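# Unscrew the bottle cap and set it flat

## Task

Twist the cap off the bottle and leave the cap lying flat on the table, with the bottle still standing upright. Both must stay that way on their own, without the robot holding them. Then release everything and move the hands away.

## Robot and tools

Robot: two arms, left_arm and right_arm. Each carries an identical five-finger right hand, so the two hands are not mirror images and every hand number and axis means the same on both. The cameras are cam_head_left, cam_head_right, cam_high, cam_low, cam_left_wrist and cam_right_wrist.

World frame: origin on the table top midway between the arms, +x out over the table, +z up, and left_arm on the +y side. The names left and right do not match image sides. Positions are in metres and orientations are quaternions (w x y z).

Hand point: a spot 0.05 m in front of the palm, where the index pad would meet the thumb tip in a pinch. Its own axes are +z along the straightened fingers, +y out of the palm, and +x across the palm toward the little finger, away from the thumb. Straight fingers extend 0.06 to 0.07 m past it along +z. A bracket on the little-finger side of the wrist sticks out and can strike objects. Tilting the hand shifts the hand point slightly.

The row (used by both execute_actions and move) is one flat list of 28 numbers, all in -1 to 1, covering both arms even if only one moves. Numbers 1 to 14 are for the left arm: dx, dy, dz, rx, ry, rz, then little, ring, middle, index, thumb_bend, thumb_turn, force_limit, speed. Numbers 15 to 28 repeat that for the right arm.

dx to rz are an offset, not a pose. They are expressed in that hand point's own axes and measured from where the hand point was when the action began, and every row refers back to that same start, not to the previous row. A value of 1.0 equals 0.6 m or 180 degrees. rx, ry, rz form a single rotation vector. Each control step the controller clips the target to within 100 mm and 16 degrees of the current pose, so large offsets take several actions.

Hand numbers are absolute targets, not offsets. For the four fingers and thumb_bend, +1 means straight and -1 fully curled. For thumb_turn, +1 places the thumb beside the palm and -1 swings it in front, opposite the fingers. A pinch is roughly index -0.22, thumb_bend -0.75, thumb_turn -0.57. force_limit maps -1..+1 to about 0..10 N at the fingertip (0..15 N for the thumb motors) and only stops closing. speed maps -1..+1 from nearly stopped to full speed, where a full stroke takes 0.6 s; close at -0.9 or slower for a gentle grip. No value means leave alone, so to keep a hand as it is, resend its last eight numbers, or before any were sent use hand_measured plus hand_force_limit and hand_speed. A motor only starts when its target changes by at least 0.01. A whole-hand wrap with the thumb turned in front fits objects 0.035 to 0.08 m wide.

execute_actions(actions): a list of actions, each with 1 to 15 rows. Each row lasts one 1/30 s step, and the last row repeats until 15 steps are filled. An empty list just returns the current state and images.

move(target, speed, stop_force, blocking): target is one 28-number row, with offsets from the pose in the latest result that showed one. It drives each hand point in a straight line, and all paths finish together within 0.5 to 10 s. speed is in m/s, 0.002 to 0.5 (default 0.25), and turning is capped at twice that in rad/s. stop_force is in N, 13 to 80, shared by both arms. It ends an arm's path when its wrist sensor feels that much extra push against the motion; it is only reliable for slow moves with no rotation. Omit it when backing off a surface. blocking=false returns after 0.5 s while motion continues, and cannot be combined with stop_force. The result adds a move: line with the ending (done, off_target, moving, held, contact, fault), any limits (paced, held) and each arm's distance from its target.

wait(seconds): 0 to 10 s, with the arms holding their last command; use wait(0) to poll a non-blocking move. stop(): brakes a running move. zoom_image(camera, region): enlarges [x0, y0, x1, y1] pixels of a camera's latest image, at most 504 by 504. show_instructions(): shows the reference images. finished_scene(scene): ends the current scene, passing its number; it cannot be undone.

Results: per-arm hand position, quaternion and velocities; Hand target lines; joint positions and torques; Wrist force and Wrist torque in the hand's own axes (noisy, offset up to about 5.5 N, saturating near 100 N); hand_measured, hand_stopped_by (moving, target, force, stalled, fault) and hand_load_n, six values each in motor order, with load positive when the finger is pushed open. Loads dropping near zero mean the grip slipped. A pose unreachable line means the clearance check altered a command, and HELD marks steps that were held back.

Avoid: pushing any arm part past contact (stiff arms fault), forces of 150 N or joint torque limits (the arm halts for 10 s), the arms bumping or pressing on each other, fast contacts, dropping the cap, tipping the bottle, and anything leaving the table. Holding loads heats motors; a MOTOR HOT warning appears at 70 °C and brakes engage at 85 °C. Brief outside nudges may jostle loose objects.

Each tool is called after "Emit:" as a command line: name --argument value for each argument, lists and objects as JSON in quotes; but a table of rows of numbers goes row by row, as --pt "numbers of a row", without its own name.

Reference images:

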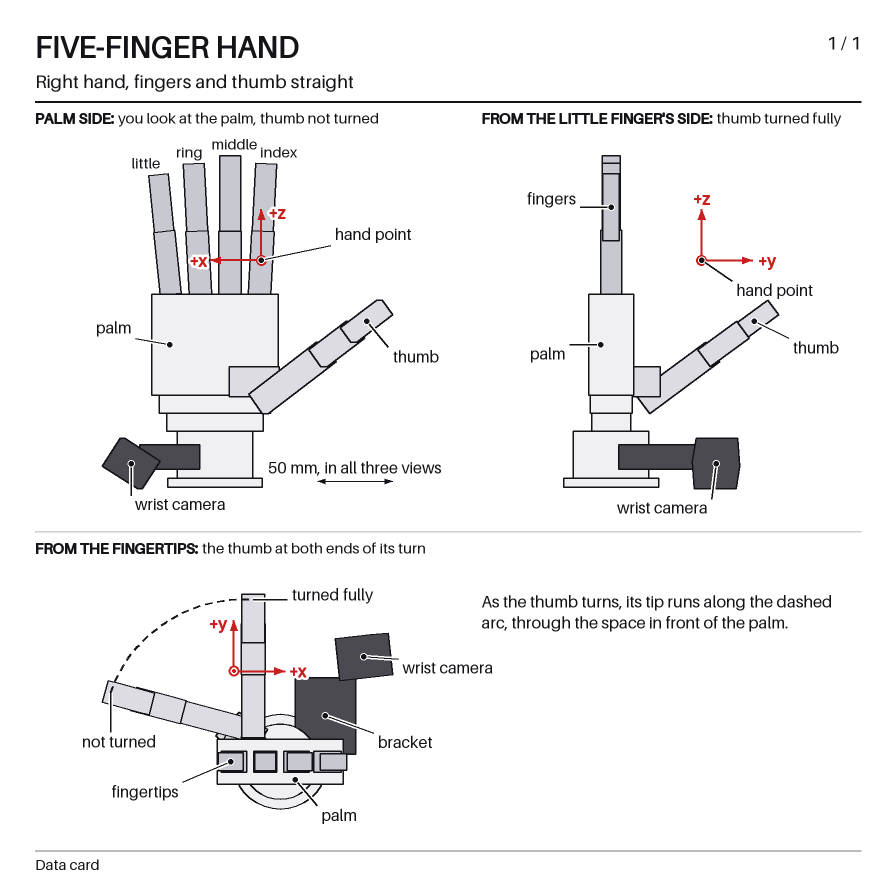

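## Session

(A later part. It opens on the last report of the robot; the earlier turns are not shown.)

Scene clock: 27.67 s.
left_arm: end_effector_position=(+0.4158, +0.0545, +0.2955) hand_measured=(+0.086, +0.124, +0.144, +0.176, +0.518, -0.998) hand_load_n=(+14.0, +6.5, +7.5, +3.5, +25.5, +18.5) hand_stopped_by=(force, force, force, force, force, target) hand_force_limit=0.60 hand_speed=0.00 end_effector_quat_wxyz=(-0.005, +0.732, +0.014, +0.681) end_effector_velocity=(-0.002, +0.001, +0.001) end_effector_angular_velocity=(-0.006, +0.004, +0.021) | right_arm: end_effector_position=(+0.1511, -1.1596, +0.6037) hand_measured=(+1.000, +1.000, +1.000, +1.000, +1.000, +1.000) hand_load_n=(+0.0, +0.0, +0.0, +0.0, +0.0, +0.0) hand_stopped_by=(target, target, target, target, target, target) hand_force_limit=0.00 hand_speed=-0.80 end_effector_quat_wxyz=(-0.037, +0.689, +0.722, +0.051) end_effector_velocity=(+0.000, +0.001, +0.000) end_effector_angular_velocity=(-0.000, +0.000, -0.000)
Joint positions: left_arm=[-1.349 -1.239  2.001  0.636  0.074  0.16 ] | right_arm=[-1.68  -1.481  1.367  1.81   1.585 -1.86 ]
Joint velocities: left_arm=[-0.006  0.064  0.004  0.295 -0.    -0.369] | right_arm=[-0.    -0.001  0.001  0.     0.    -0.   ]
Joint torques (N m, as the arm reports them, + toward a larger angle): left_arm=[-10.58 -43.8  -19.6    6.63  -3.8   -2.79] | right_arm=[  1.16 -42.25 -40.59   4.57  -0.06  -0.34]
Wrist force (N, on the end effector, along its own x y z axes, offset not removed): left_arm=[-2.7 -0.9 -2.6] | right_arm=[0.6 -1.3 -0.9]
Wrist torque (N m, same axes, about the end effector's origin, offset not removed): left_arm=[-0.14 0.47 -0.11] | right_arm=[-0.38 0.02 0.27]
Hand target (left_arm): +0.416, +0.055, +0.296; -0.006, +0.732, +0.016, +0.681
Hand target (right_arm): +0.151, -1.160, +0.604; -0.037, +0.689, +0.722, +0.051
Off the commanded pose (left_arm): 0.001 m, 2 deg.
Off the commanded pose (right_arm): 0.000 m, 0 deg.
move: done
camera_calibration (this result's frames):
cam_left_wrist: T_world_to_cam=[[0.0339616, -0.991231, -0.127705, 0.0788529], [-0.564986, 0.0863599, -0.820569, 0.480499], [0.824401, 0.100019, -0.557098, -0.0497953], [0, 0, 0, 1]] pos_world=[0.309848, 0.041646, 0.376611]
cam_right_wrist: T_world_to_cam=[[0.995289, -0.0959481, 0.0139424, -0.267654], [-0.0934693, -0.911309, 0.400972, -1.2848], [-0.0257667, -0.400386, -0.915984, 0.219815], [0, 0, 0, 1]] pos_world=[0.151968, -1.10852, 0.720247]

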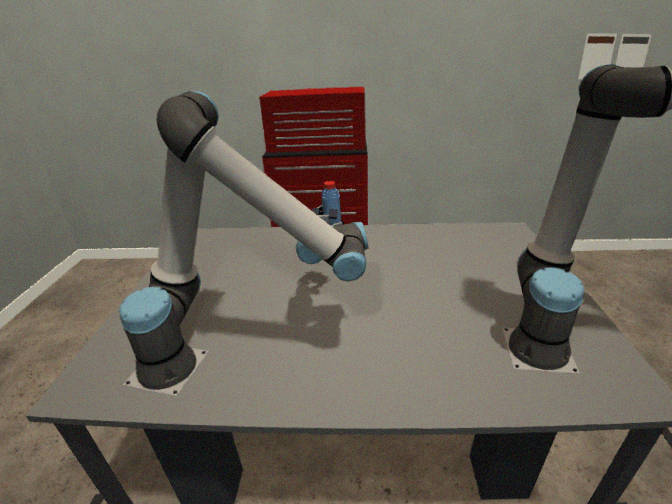

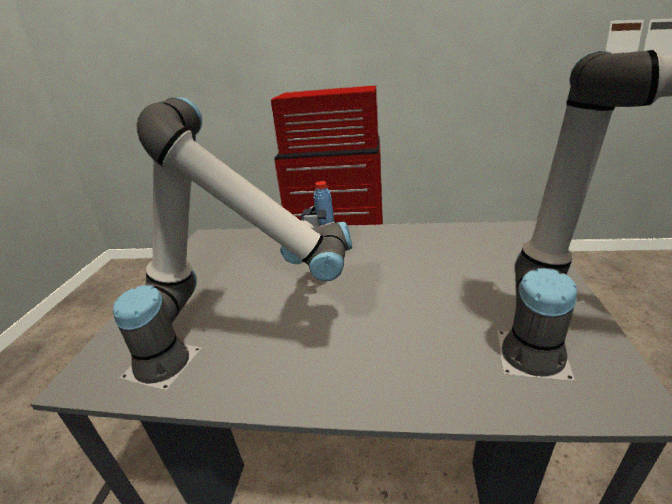

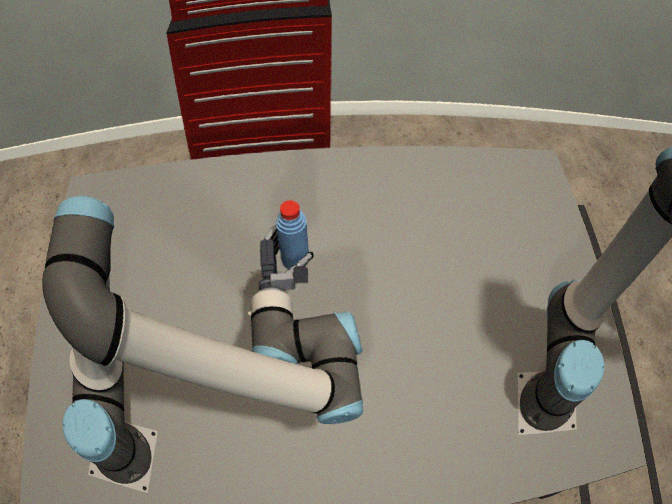

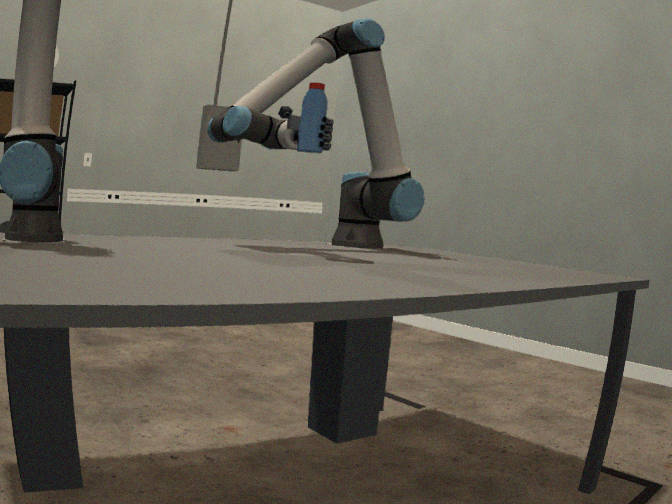

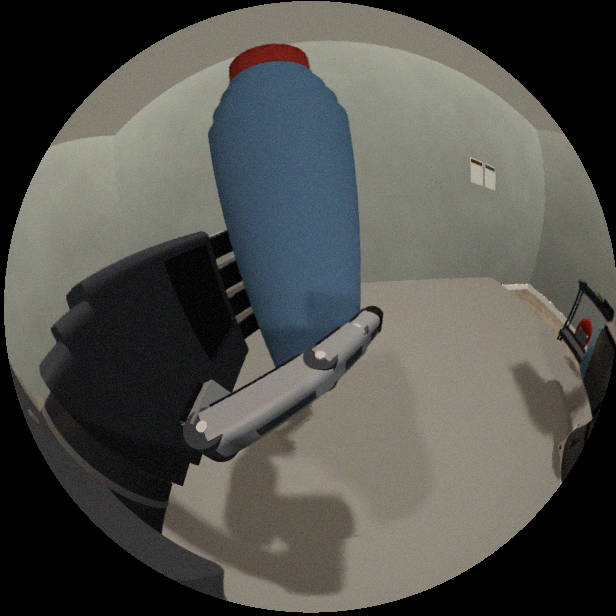

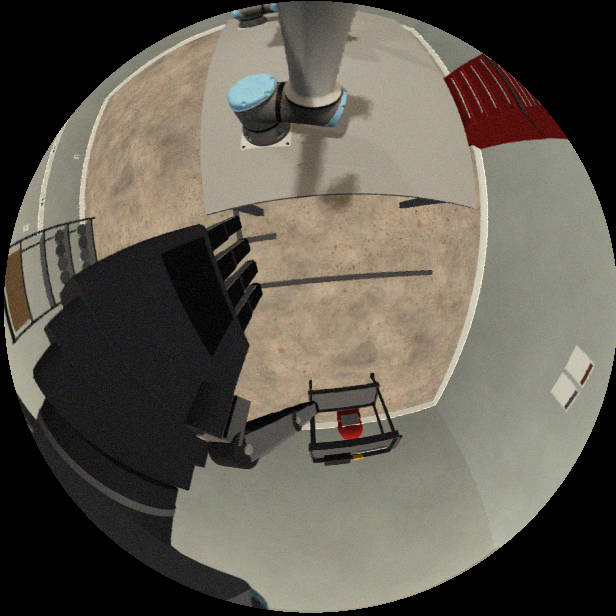

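Emit:
move --target '[0,0,0,-0.28,0,0,-1,-1,-1,-1,-1,-1,0.6,0, 0.9,0.8,0,0,0,0,1,1,1,1,1,-1,0,1]' --speed 0.3

Scene clock: 31.03 s.
left_arm: end_effector_position=(+0.4157, +0.0545, +0.2953) hand_measured=(+0.086, +0.124, +0.144, +0.176, +0.518, -0.998) hand_load_n=(+14.0, +6.5, +7.5, +3.5, +25.5, +18.5) hand_stopped_by=(force, force, force, force, force, target) hand_force_limit=0.60 hand_speed=0.00 end_effector_quat_wxyz=(+0.307, +0.665, -0.277, +0.622) end_effector_velocity=(+0.000, -0.000, +0.000) end_effector_angular_velocity=(-0.001, -0.000, -0.003) | right_arm: end_effector_position=(+0.6036, -0.6015, +0.6798) hand_measured=(+1.000, +1.000, +1.000, +1.000, +1.000, -1.000) hand_load_n=(+0.0, +0.0, +0.0, +0.0, +0.0, +0.0) hand_stopped_by=(target, target, target, target, target, target) hand_force_limit=0.00 hand_speed=1.00 end_effector_quat_wxyz=(-0.037, +0.689, +0.723, +0.050) end_effector_velocity=(+0.001, +0.002, +0.002) end_effector_angular_velocity=(-0.002, +0.001, -0.002)
Joint positions: left_arm=[-0.954 -1.641  2.278 -0.598  1.287  1.495] | right_arm=[-0.167 -1.505  1.235  1.864  1.448 -0.349]
Joint velocities: left_arm=[ 0.002  0.    -0.001 -0.001  0.006  0.   ] | right_arm=[ 0.006  0.003 -0.007  0.003  0.002  0.008]
Joint torques (N m, as the arm reports them, + toward a larger angle): left_arm=[  9.37 -20.43 -44.98  -3.47   2.74   1.64] | right_arm=[ 16.46 -30.54 -51.94   7.48   3.19   3.58]
Wrist force (N, on the end effector, along its own x y z axes, offset not removed): left_arm=[-1.3 -0.8 -3.1] | right_arm=[-5.2 -4.8 3.1]
Wrist torque (N m, same axes, about the end effector's origin, offset not removed): left_arm=[-0.12 0.26 -0.15] | right_arm=[-1.16 0.65 -0.41]
Hand target (left_arm): +0.416, +0.055, +0.295; +0.307, +0.665, -0.277, +0.622
Hand target (right_arm): +0.604, -0.601, +0.680; -0.037, +0.689, +0.722, +0.050
Off the commanded pose (left_arm): 0.000 m, 0 deg.
Off the commanded pose (right_arm): 0.001 m, 0 deg.
move: done; limits=paced
camera_calibration (this result's frames):
cam_left_wrist: T_world_to_cam=[[-0.741746, -0.666405, -0.0756134, 0.368213], [-0.308661, 0.439283, -0.843658, 0.361238], [0.595433, -0.602441, -0.531529, 0.0760637], [0, 0, 0, 1]] pos_world=[0.33933, 0.132517, 0.373033]
cam_right_wrist: T_world_to_cam=[[0.995326, -0.0957243, 0.0127699, -0.664631], [-0.0927811, -0.911168, 0.401454, -0.765101], [-0.0267934, -0.400762, -0.91579, 0.524912], [0, 0, 0, 1]] pos_world=[0.604602, -0.550392, 0.79635]

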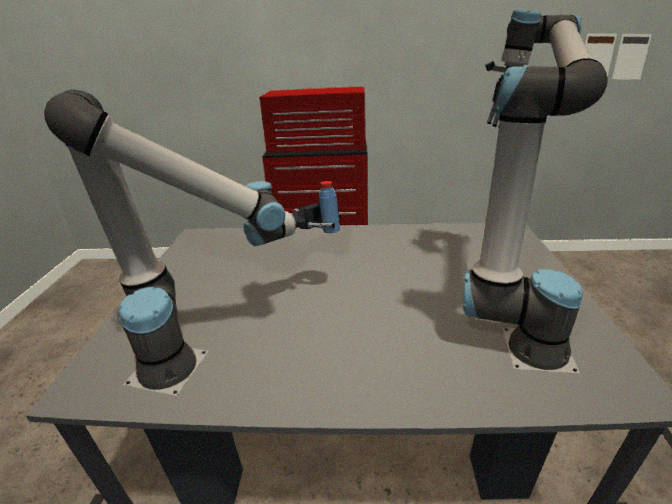

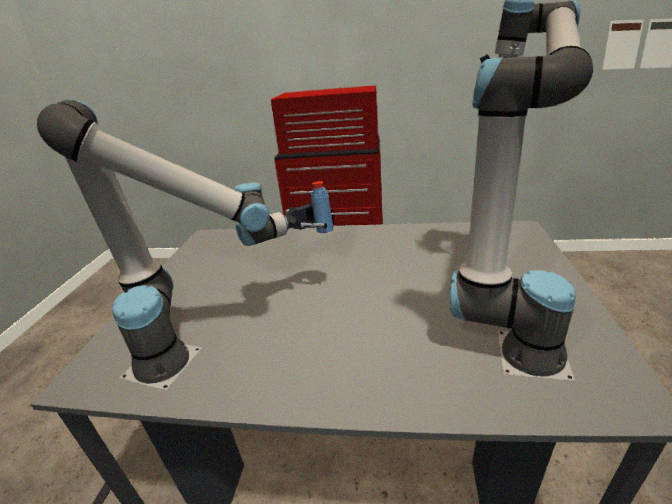

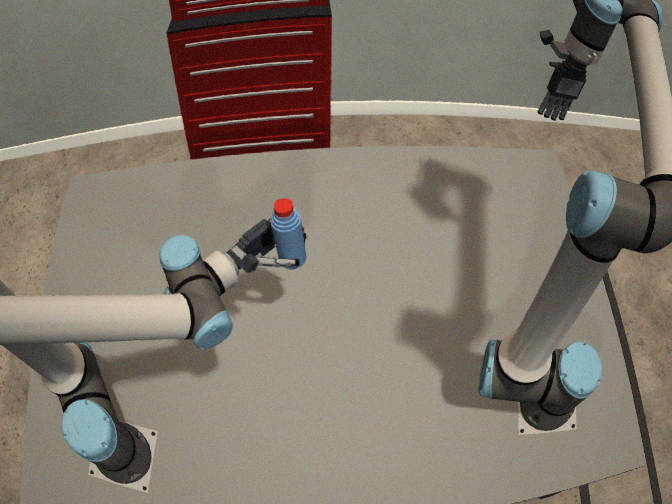

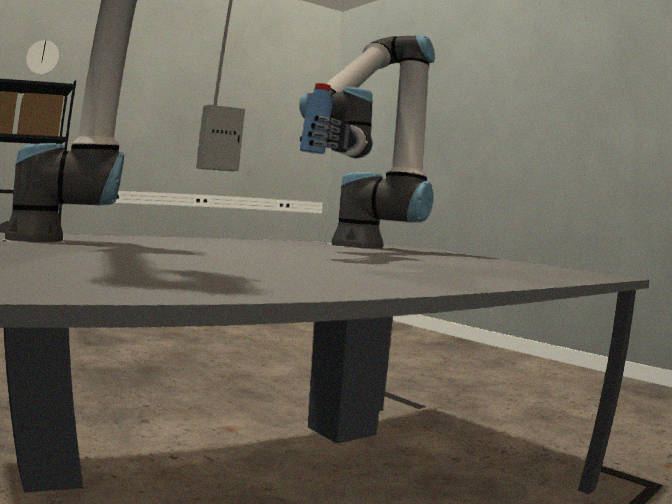

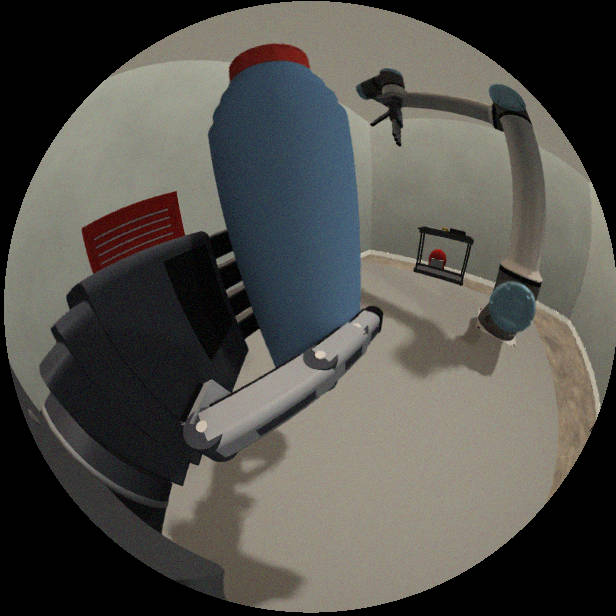

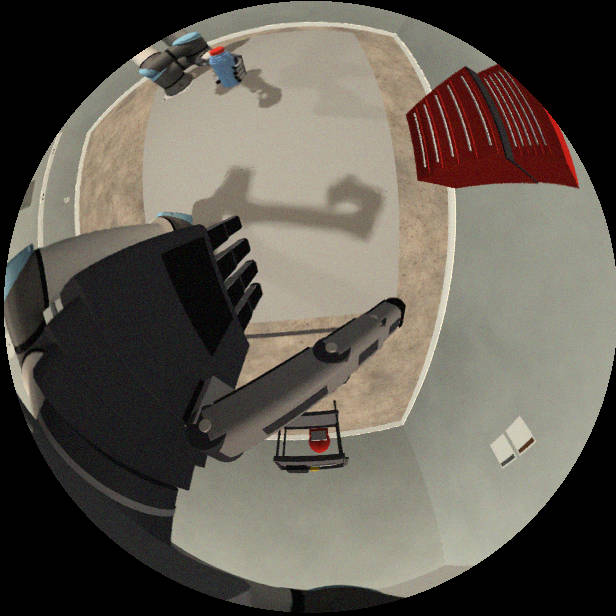

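Emit:
move --target '[0,0,0,0,0,0,-1,-1,-1,-1,-1,-1,0.6,0, 1,-0.34,0.2,0,0,0,1,1,1,1,1,-1,0,1]' --speed 0.3

Scene clock: 34.30 s.
left_arm: end_effector_position=(+0.4157, +0.0545, +0.2953) hand_measured=(+0.086, +0.124, +0.144, +0.176, +0.518, -0.998) hand_load_n=(+14.0, +6.5, +7.5, +3.5, +25.5, +18.5) hand_stopped_by=(force, force, force, force, force, target) hand_force_limit=0.60 hand_speed=0.00 end_effector_quat_wxyz=(+0.307, +0.665, -0.277, +0.622) end_effector_velocity=(+0.000, -0.000, -0.000) end_effector_angular_velocity=(+0.000, +0.000, +0.000) | right_arm: end_effector_position=(+0.3718, -0.0018, +0.6294) hand_measured=(+1.000, +1.000, +1.000, +1.000, +1.000, -1.000) hand_load_n=(+0.0, +0.0, +0.0, +0.0, +0.0, +0.0) hand_stopped_by=(target, target, target, target, target, target) hand_force_limit=0.00 hand_speed=1.00 end_effector_quat_wxyz=(-0.037, +0.689, +0.723, +0.050) end_effector_velocity=(-0.000, +0.003, +0.000) end_effector_angular_velocity=(-0.002, +0.001, -0.001)
Joint positions: left_arm=[-0.954 -1.641  2.278 -0.598  1.287  1.495] | right_arm=[ 1.04  -1.184  0.897  1.751  1.507  0.862]
Joint velocities: left_arm=[ 0.  0. -0.  0.  0. -0.] | right_arm=[ 0.003  0.006 -0.009  0.005  0.001  0.004]
Joint torques (N m, as the arm reports them, + toward a larger angle): left_arm=[-11.55 -37.57 -27.31   0.05  -2.43  -0.07] | right_arm=[ 17.4  -51.88 -51.14   7.18   3.3    2.69]
Wrist force (N, on the end effector, along its own x y z axes, offset not removed): left_arm=[-1.9 -0.1 -2.8] | right_arm=[4.8 0.7 -1.3]
Wrist torque (N m, same axes, about the end effector's origin, offset not removed): left_arm=[-0.08 0.27 -0.03] | right_arm=[0.11 -0.55 0.34]
Hand target (left_arm): +0.416, +0.055, +0.295; +0.307, +0.665, -0.277, +0.622
Hand target (right_arm): +0.372, -0.001, +0.629; -0.037, +0.689, +0.723, +0.050
Off the commanded pose (left_arm): 0.000 m, 0 deg.
Off the commanded pose (right_arm): 0.001 m, 0 deg.
move: done
camera_calibration (this result's frames):
cam_left_wrist: T_world_to_cam=[[-0.741746, -0.666404, -0.0756222, 0.368215], [-0.308654, 0.439287, -0.843658, 0.361235], [0.595437, -0.602439, -0.531528, 0.0760613], [0, 0, 0, 1]] pos_world=[0.339329, 0.132517, 0.373033]
cam_right_wrist: T_world_to_cam=[[0.995334, -0.0955915, 0.0131681, -0.376047], [-0.0927906, -0.910732, 0.402438, -0.220596], [-0.0264771, -0.401782, -0.915352, 0.712487], [0, 0, 0, 1]] pos_world=[0.372688, 0.0494133, 0.745905]

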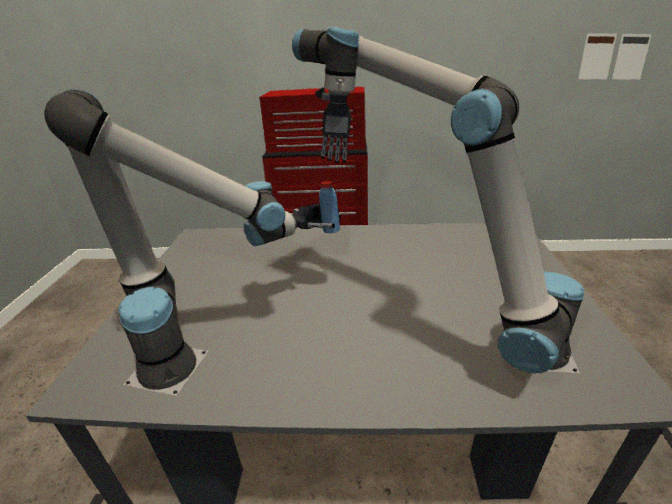

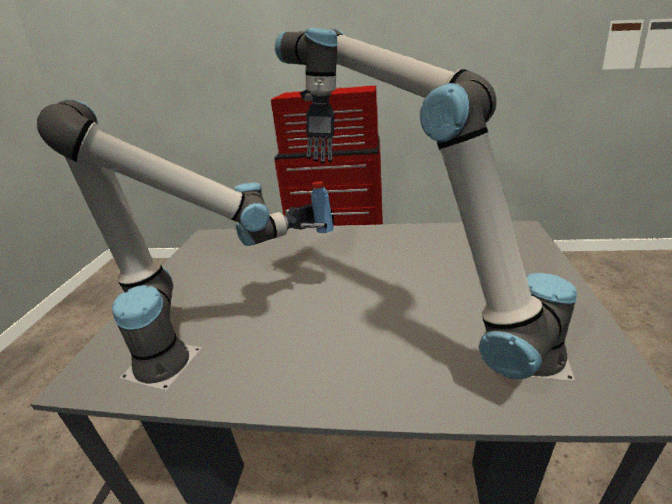

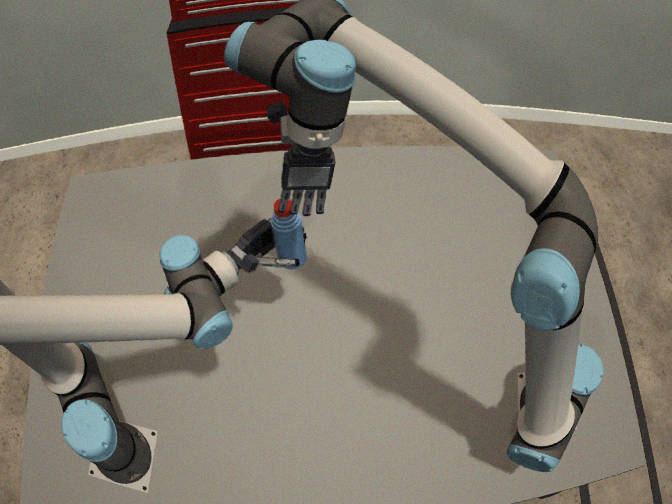

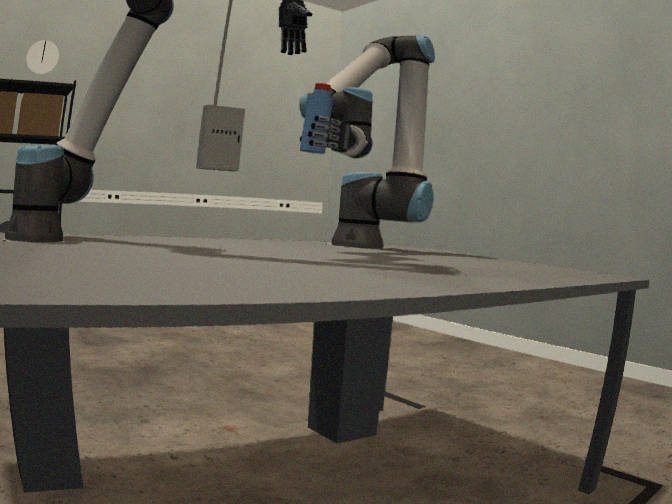

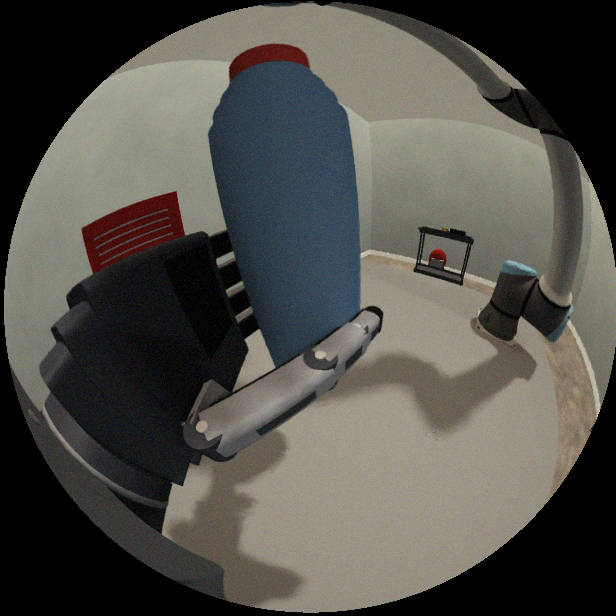

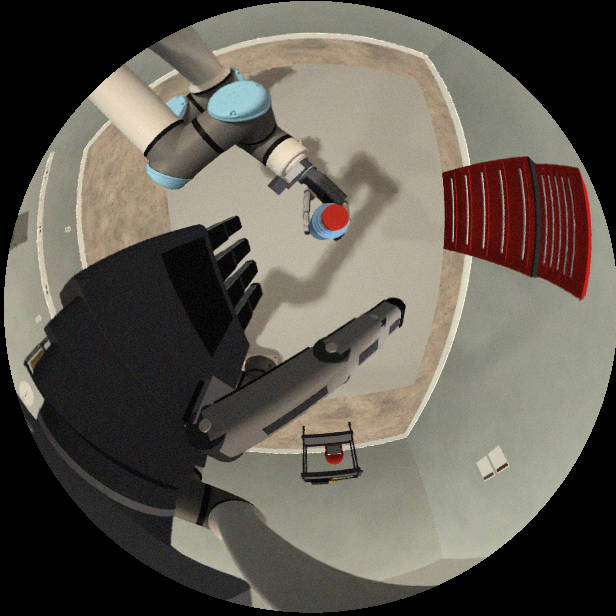

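Emit:
move --target '[0,0,0,0,0,0,-1,-1,-1,-1,-1,-1,0.6,0, 0.12,0.075,0.21,0,-0.07,0,1,1,0.4,0.4,0.2,-0.7,0,1]' --speed 0.2

Scene clock: 37.40 s.
left_arm: end_effector_position=(+0.4157, +0.0545, +0.2953) hand_measured=(+0.086, +0.124, +0.144, +0.176, +0.518, -0.998) hand_load_n=(+14.0, +6.5, +7.5, +3.5, +25.5, +18.5) hand_stopped_by=(force, force, force, force, force, target) hand_force_limit=0.60 hand_speed=0.00 end_effector_quat_wxyz=(+0.307, +0.665, -0.277, +0.622) end_effector_velocity=(-0.000, -0.000, -0.001) end_effector_angular_velocity=(+0.002, +0.001, -0.000) | right_arm: end_effector_position=(+0.4150, +0.0870, +0.5144) hand_measured=(+1.000, +1.000, +0.400, +0.400, +0.200, -0.700) hand_load_n=(+0.0, +0.0, +0.0, +0.0, +0.0, +0.0) hand_stopped_by=(target, target, target, target, target, target) hand_force_limit=0.00 hand_speed=1.00 end_effector_quat_wxyz=(+0.043, +0.690, +0.722, -0.026) end_effector_velocity=(+0.001, +0.003, -0.003) end_effector_angular_velocity=(-0.005, +0.001, -0.001)
Joint positions: left_arm=[-0.954 -1.641  2.278 -0.598  1.287  1.495] | right_arm=[ 1.112 -0.916  0.737  1.815  1.646  0.937]
Joint velocities: left_arm=[-0.     0.002 -0.     0.001  0.    -0.   ] | right_arm=[ 0.001  0.009 -0.007  0.003  0.002  0.002]
Joint torques (N m, as the arm reports them, + toward a larger angle): left_arm=[-11.2  -37.8  -27.     0.03  -2.71  -1.62] | right_arm=[ 18.25 -71.3  -53.83   7.44   3.13   3.59]
Wrist force (N, on the end effector, along its own x y z axes, offset not removed): left_arm=[0.6 1.3 -4.0] | right_arm=[0.3 -4.4 1.9]
Wrist torque (N m, same axes, about the end effector's origin, offset not removed): left_arm=[0.27 -0.01 0.11] | right_arm=[-1.06 -0.07 -0.02]
Hand target (left_arm): +0.416, +0.055, +0.295; +0.307, +0.665, -0.277, +0.622
Hand target (right_arm): +0.415, +0.087, +0.514; +0.043, +0.690, +0.722, -0.026
Off the commanded pose (left_arm): 0.000 m, 0 deg.
Off the commanded pose (right_arm): 0.000 m, 0 deg.
move: done
camera_calibration (this result's frames):
cam_left_wrist: T_world_to_cam=[[-0.741746, -0.666404, -0.0756226, 0.368216], [-0.308655, 0.439288, -0.843657, 0.361234], [0.595437, -0.602438, -0.531529, 0.0760618], [0, 0, 0, 1]] pos_world=[0.339329, 0.132517, 0.373032]
cam_right_wrist: T_world_to_cam=[[0.994589, -0.0938296, 0.0445934, -0.425035], [-0.102021, -0.801176, 0.589668, -0.191429], [-0.0196012, -0.591027, -0.806413, 0.601563], [0, 0, 0, 1]] pos_world=[0.414996, 0.162291, 0.616942]

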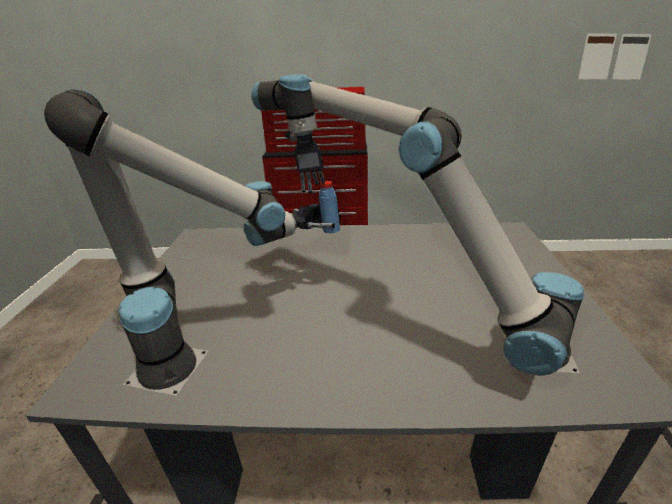

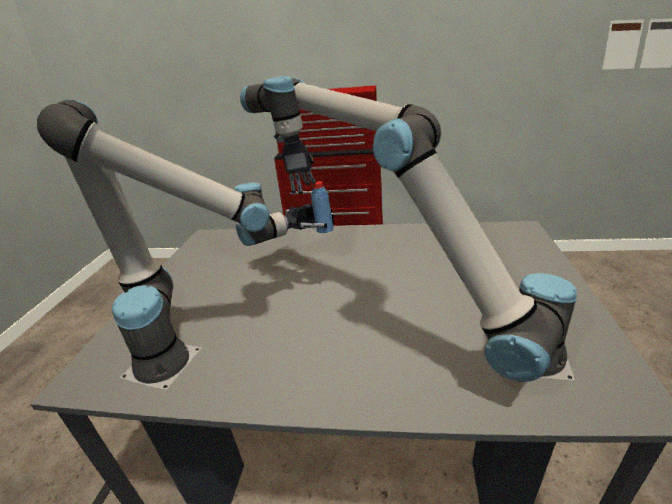

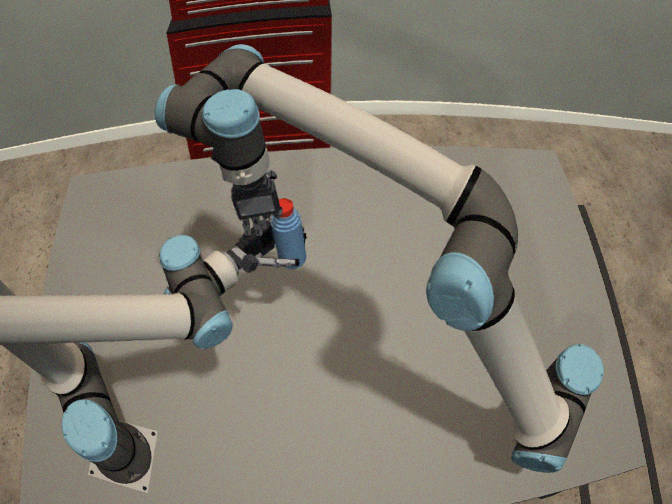

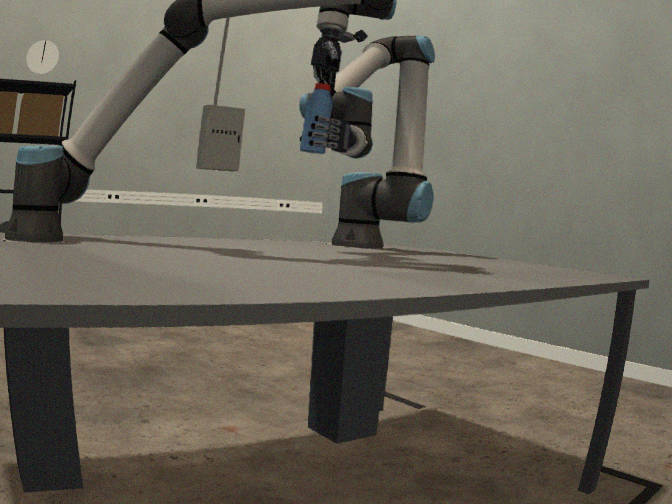

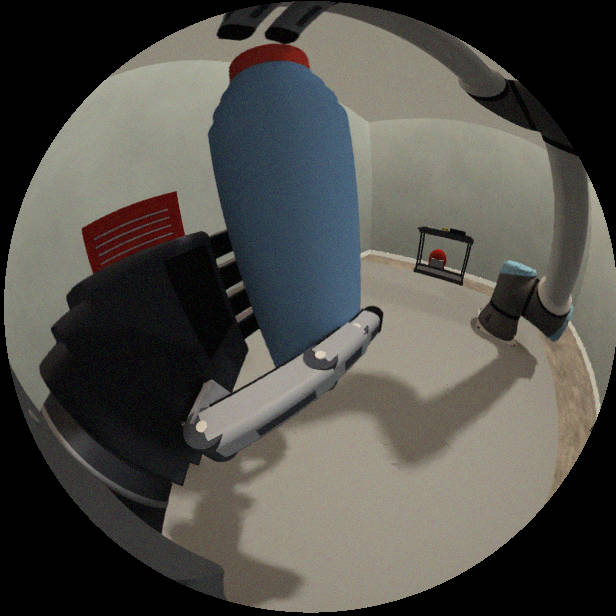

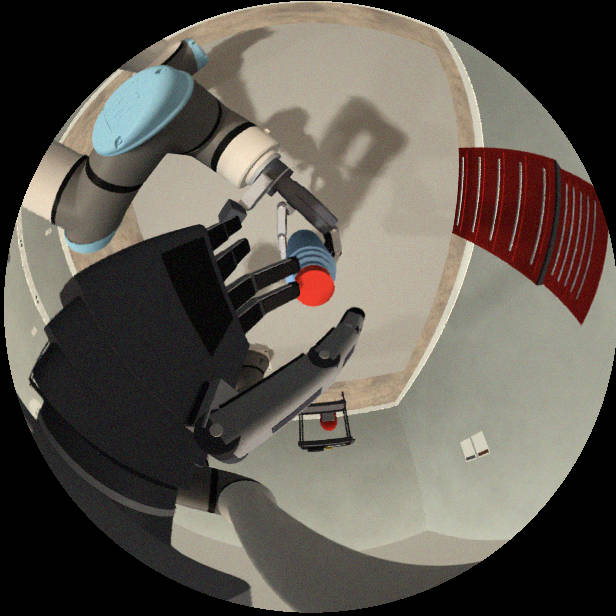

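Emit:
move --target '[0,0,0,0,0,0,-1,-1,-1,-1,-1,-1,0.6,0, -0.04,0,0.1,0,0,0,-0.5,-0.5,0.6,0.6,0.4,-0.7,0,1]' --speed 0.05 --stop_force 15

Scene clock: 38.83 s.
left_arm: end_effector_position=(+0.4157, +0.0545, +0.2954) hand_measured=(+0.086, +0.126, +0.144, +0.176, +0.518, -0.998) hand_load_n=(+18.0, +9.0, +7.5, +2.0, +24.5, +14.5) hand_stopped_by=(force, force, force, force, force, target) hand_force_limit=0.60 hand_speed=0.00 end_effector_quat_wxyz=(+0.307, +0.665, -0.276, +0.622) end_effector_velocity=(+0.000, +0.000, +0.000) end_effector_angular_velocity=(+0.000, +0.000, +0.000) | right_arm: end_effector_position=(+0.4164, +0.0728, +0.4865) hand_measured=(-0.500, -0.500, +0.600, +0.600, +0.400, -0.700) hand_load_n=(+0.0, +0.0, +1.5, +5.0, +0.0, +0.0) hand_stopped_by=(target, target, target, target, target, target) hand_force_limit=0.00 hand_speed=1.00 end_effector_quat_wxyz=(+0.043, +0.690, +0.722, -0.026) end_effector_velocity=(-0.001, +0.001, +0.005) end_effector_angular_velocity=(+0.003, -0.002, +0.000)
Joint positions: left_arm=[-0.954 -1.642  2.278 -0.598  1.287  1.495] | right_arm=[ 1.101 -0.953  0.849  1.742  1.647  0.926]
Joint velocities: left_arm=[ 0. -0. -0.  0.  0.  0.] | right_arm=[ 0.002  0.    -0.01   0.006 -0.     0.001]
Joint torques (N m, as the arm reports them, + toward a larger angle): left_arm=[-11.88 -37.61 -45.14  -2.82   3.98  -1.43] | right_arm=[ 15.34 -68.52 -55.6    6.55   4.57   3.15]
Wrist force (N, on the end effector, along its own x y z axes, offset not removed): left_arm=[-1.6 -4.4 -1.6] | right_arm=[2.9 -10.5 -0.3]
Wrist torque (N m, same axes, about the end effector's origin, offset not removed): left_arm=[0.12 -0.05 -0.86] | right_arm=[-0.40 -0.33 -0.03]
Hand target (left_arm): +0.416, +0.055, +0.295; +0.307, +0.665, -0.277, +0.622
Hand target (right_arm): +0.416, +0.073, +0.487; +0.043, +0.690, +0.722, -0.026
Off the commanded pose (left_arm): 0.000 m, 0 deg.
Off the commanded pose (right_arm): 0.033 m, 0 deg.
move: contact (right_arm)
camera_calibration (this result's frames):
cam_left_wrist: T_world_to_cam=[[-0.741709, -0.666455, -0.0755361, 0.368184], [-0.308585, 0.439066, -0.843799, 0.361379], [0.595519, -0.602544, -0.531317, 0.0759934], [0, 0, 0, 1]] pos_world=[0.339346, 0.132498, 0.373119]
cam_right_wrist: T_world_to_cam=[[0.994578, -0.0941292, 0.044212, -0.42632], [-0.102019, -0.800633, 0.590406, -0.186589], [-0.0201768, -0.591715, -0.805895, 0.57075], [0, 0, 0, 1]] pos_world=[0.416489, 0.148203, 0.588977]

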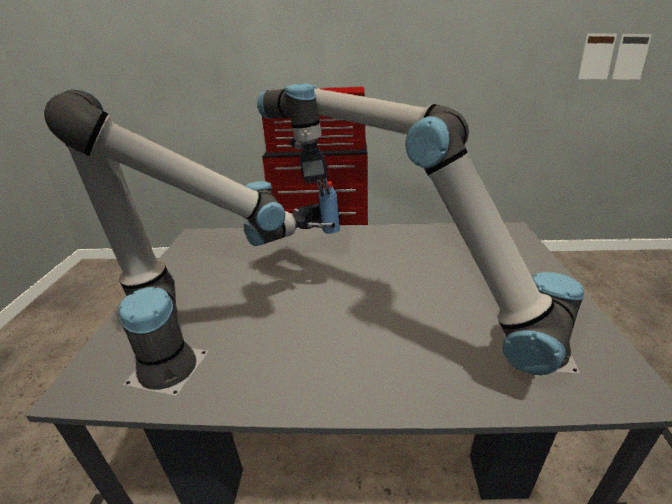

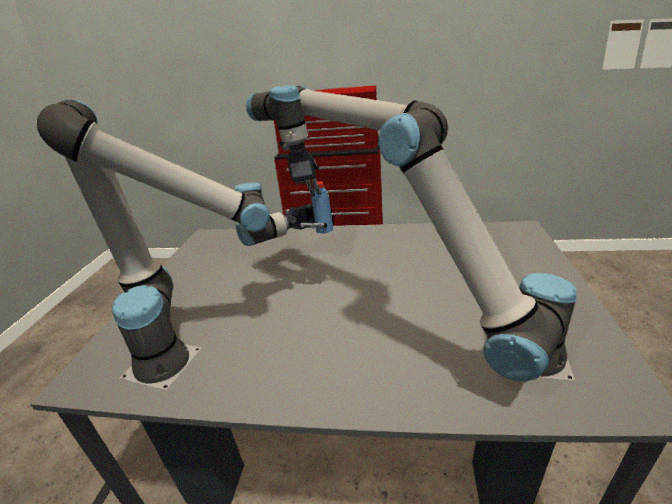

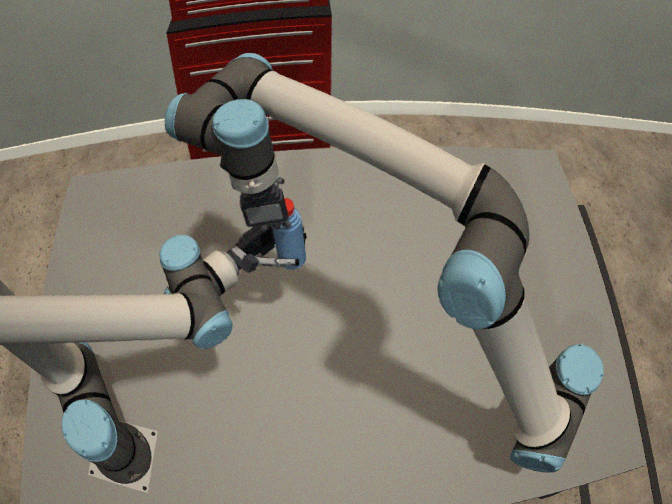

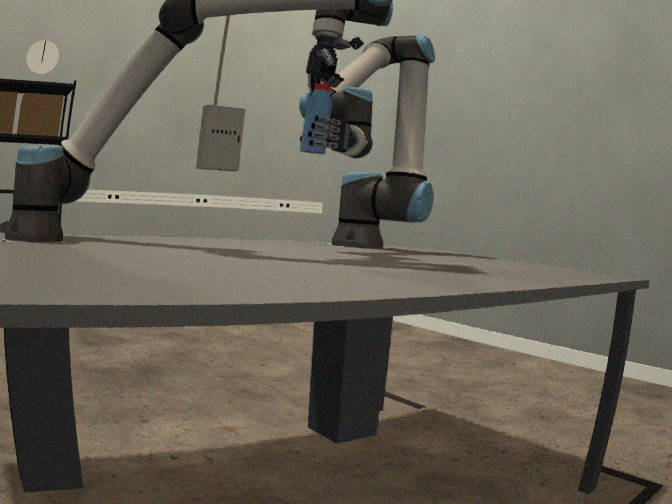

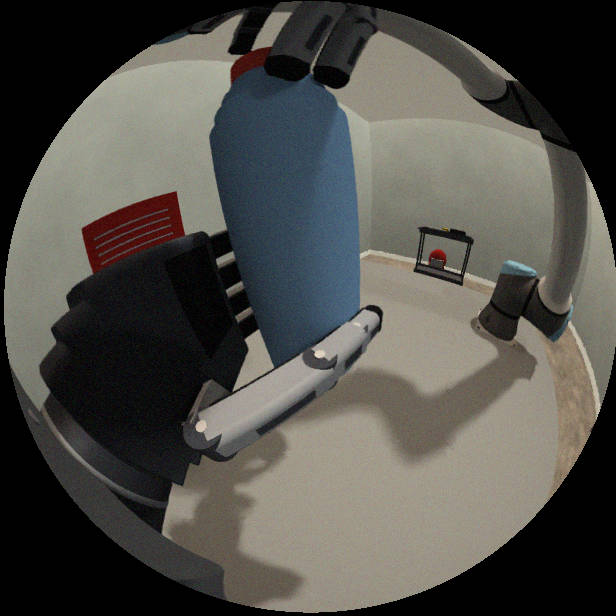

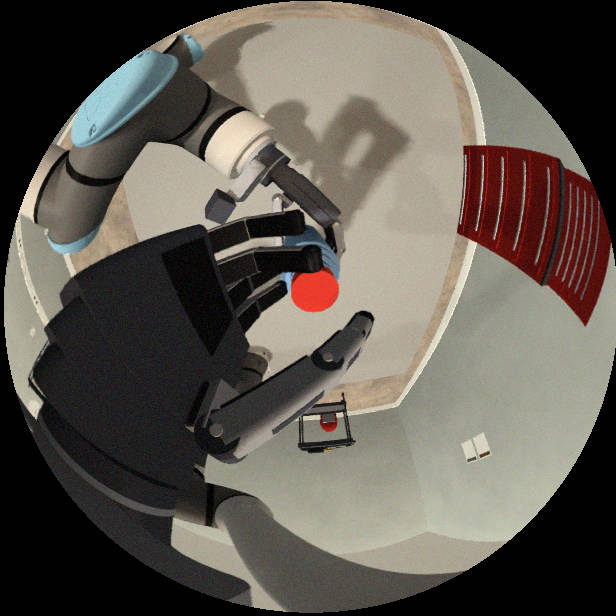

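Emit:
move --target '[0,0,0,0,0,0,-1,-1,-1,-1,-1,-1,0.6,0, -0.015,0,-0.1,0.5,0,0,1,1,0.3,0.3,0.2,-0.57,0,1]' --speed 0.2

Scene clock: 43.50 s.
left_arm: end_effector_position=(+0.4157, +0.0545, +0.2954) hand_measured=(+0.116, +0.126, +0.144, +0.174, +0.518, -1.000) hand_load_n=(+5.5, +10.5, +9.0, +2.5, +23.5, +13.5) hand_stopped_by=(force, force, force, force, force, target) hand_force_limit=0.60 hand_speed=0.00 end_effector_quat_wxyz=(+0.307, +0.665, -0.276, +0.622) end_effector_velocity=(-0.000, -0.000, -0.000) end_effector_angular_velocity=(+0.000, +0.000, -0.000) | right_arm: end_effector_position=(+0.4156, +0.0699, +0.5471) hand_measured=(+1.000, +1.000, +0.504, +0.506, +0.200, -0.570) hand_load_n=(+0.0, +0.0, +0.0, +0.0, +0.0, +0.0) hand_stopped_by=(target, target, force, force, target, target) hand_force_limit=0.00 hand_speed=1.00 end_effector_quat_wxyz=(-0.457, +0.518, +0.492, -0.529) end_effector_velocity=(-0.000, +0.000, -0.001) end_effector_angular_velocity=(-0.000, +0.015, -0.000)
Joint positions: left_arm=[-0.954 -1.642  2.278 -0.598  1.287  1.495] | right_arm=[ 0.82  -0.81   1.047  2.877  0.931  0.116]
Joint velocities: left_arm=[-0.     0.    -0.     0.001 -0.     0.   ] | right_arm=[-0.001 -0.001  0.011  0.009 -0.    -0.012]
Joint torques (N m, as the arm reports them, + toward a larger angle): left_arm=[-11.   -33.1  -26.92  -1.13  -2.96   1.4 ] | right_arm=[ -13.38 -103.3   -27.65    4.74   -3.1    -4.32]
Wrist force (N, on the end effector, along its own x y z axes, offset not removed): left_arm=[-3.3 -0.1 -6.6] | right_arm=[0.5 2.5 -2.7]
Wrist torque (N m, same axes, about the end effector's origin, offset not removed): left_arm=[0.20 0.58 -0.16] | right_arm=[0.53 0.04 0.23]
Hand target (left_arm): +0.416, +0.054, +0.295; +0.307, +0.665, -0.276, +0.622
Hand target (right_arm): +0.416, +0.070, +0.547; -0.457, +0.518, +0.492, -0.530
Off the commanded pose (left_arm): 0.000 m, 0 deg.
Off the commanded pose (right_arm): 0.000 m, 0 deg.
move: done
camera_calibration (this result's frames):
cam_left_wrist: T_world_to_cam=[[-0.741709, -0.666455, -0.0755363, 0.368184], [-0.308585, 0.439066, -0.843799, 0.361378], [0.595519, -0.602544, -0.531317, 0.0759934], [0, 0, 0, 1]] pos_world=[0.339346, 0.132499, 0.373119]
cam_right_wrist: T_world_to_cam=[[0.042727, -0.237457, -0.970458, 0.53218], [0.546426, -0.807638, 0.221675, -0.292086], [-0.836417, -0.539755, 0.0952445, 0.460493], [0, 0, 0, 1]] pos_world=[0.522029, 0.139023, 0.537347]

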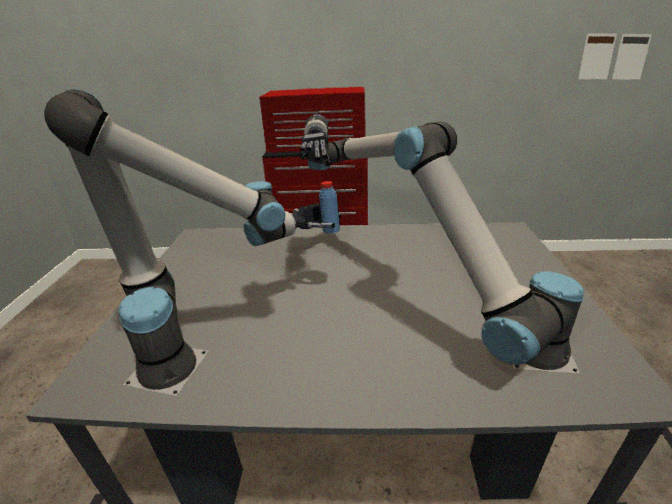

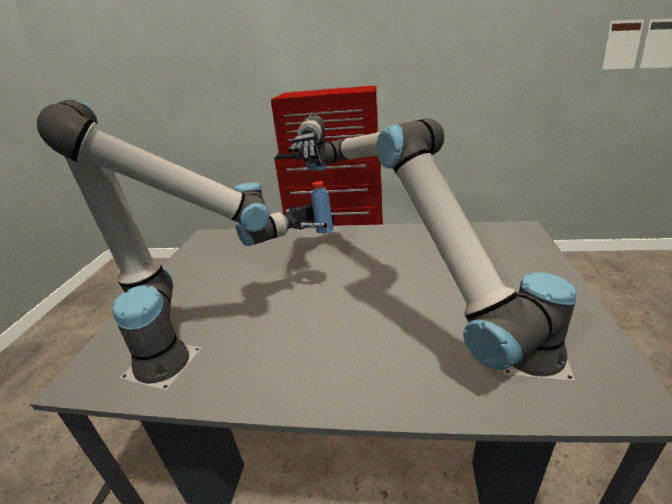

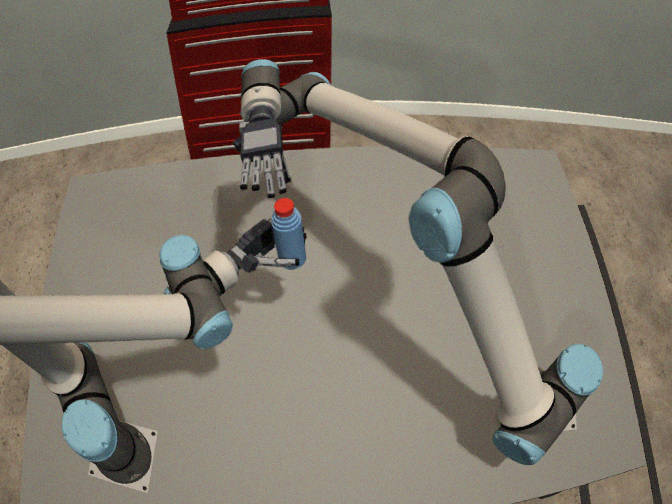

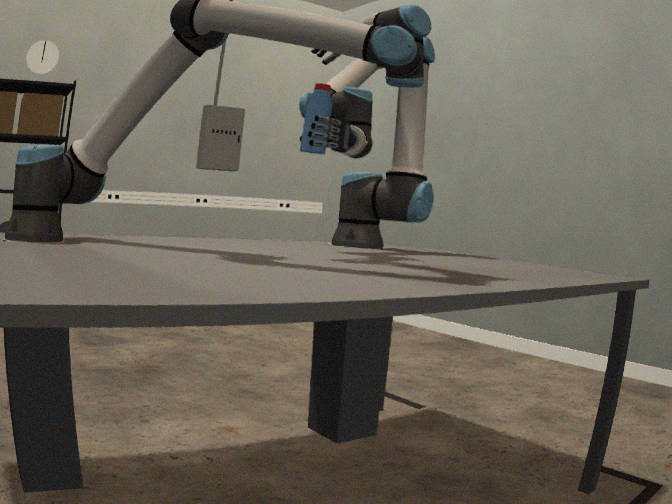

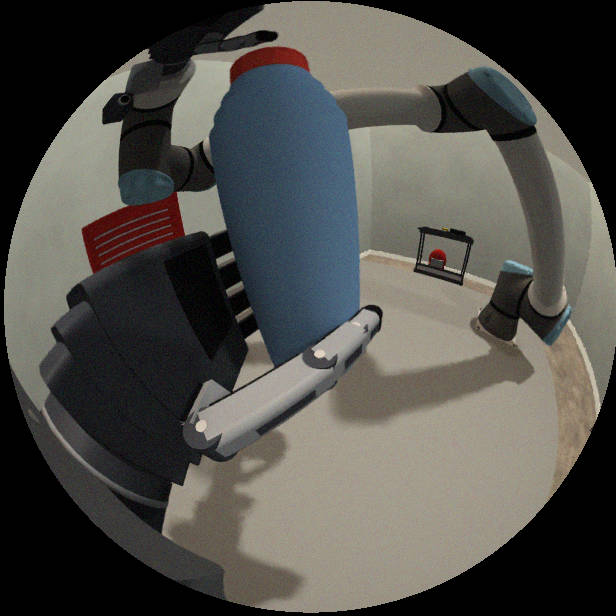

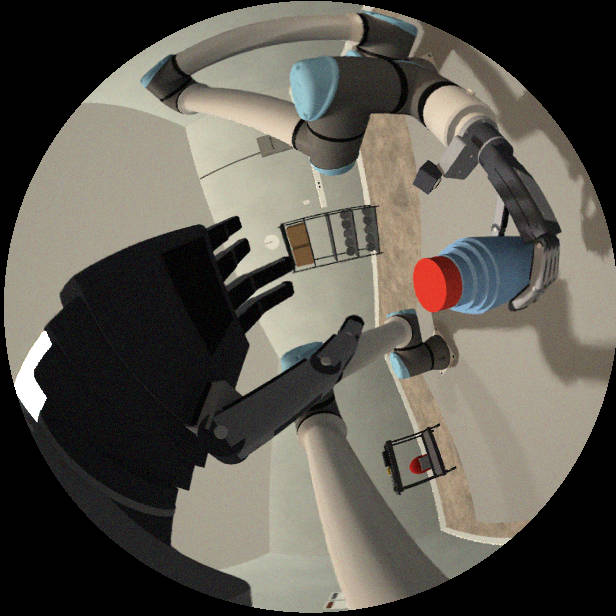

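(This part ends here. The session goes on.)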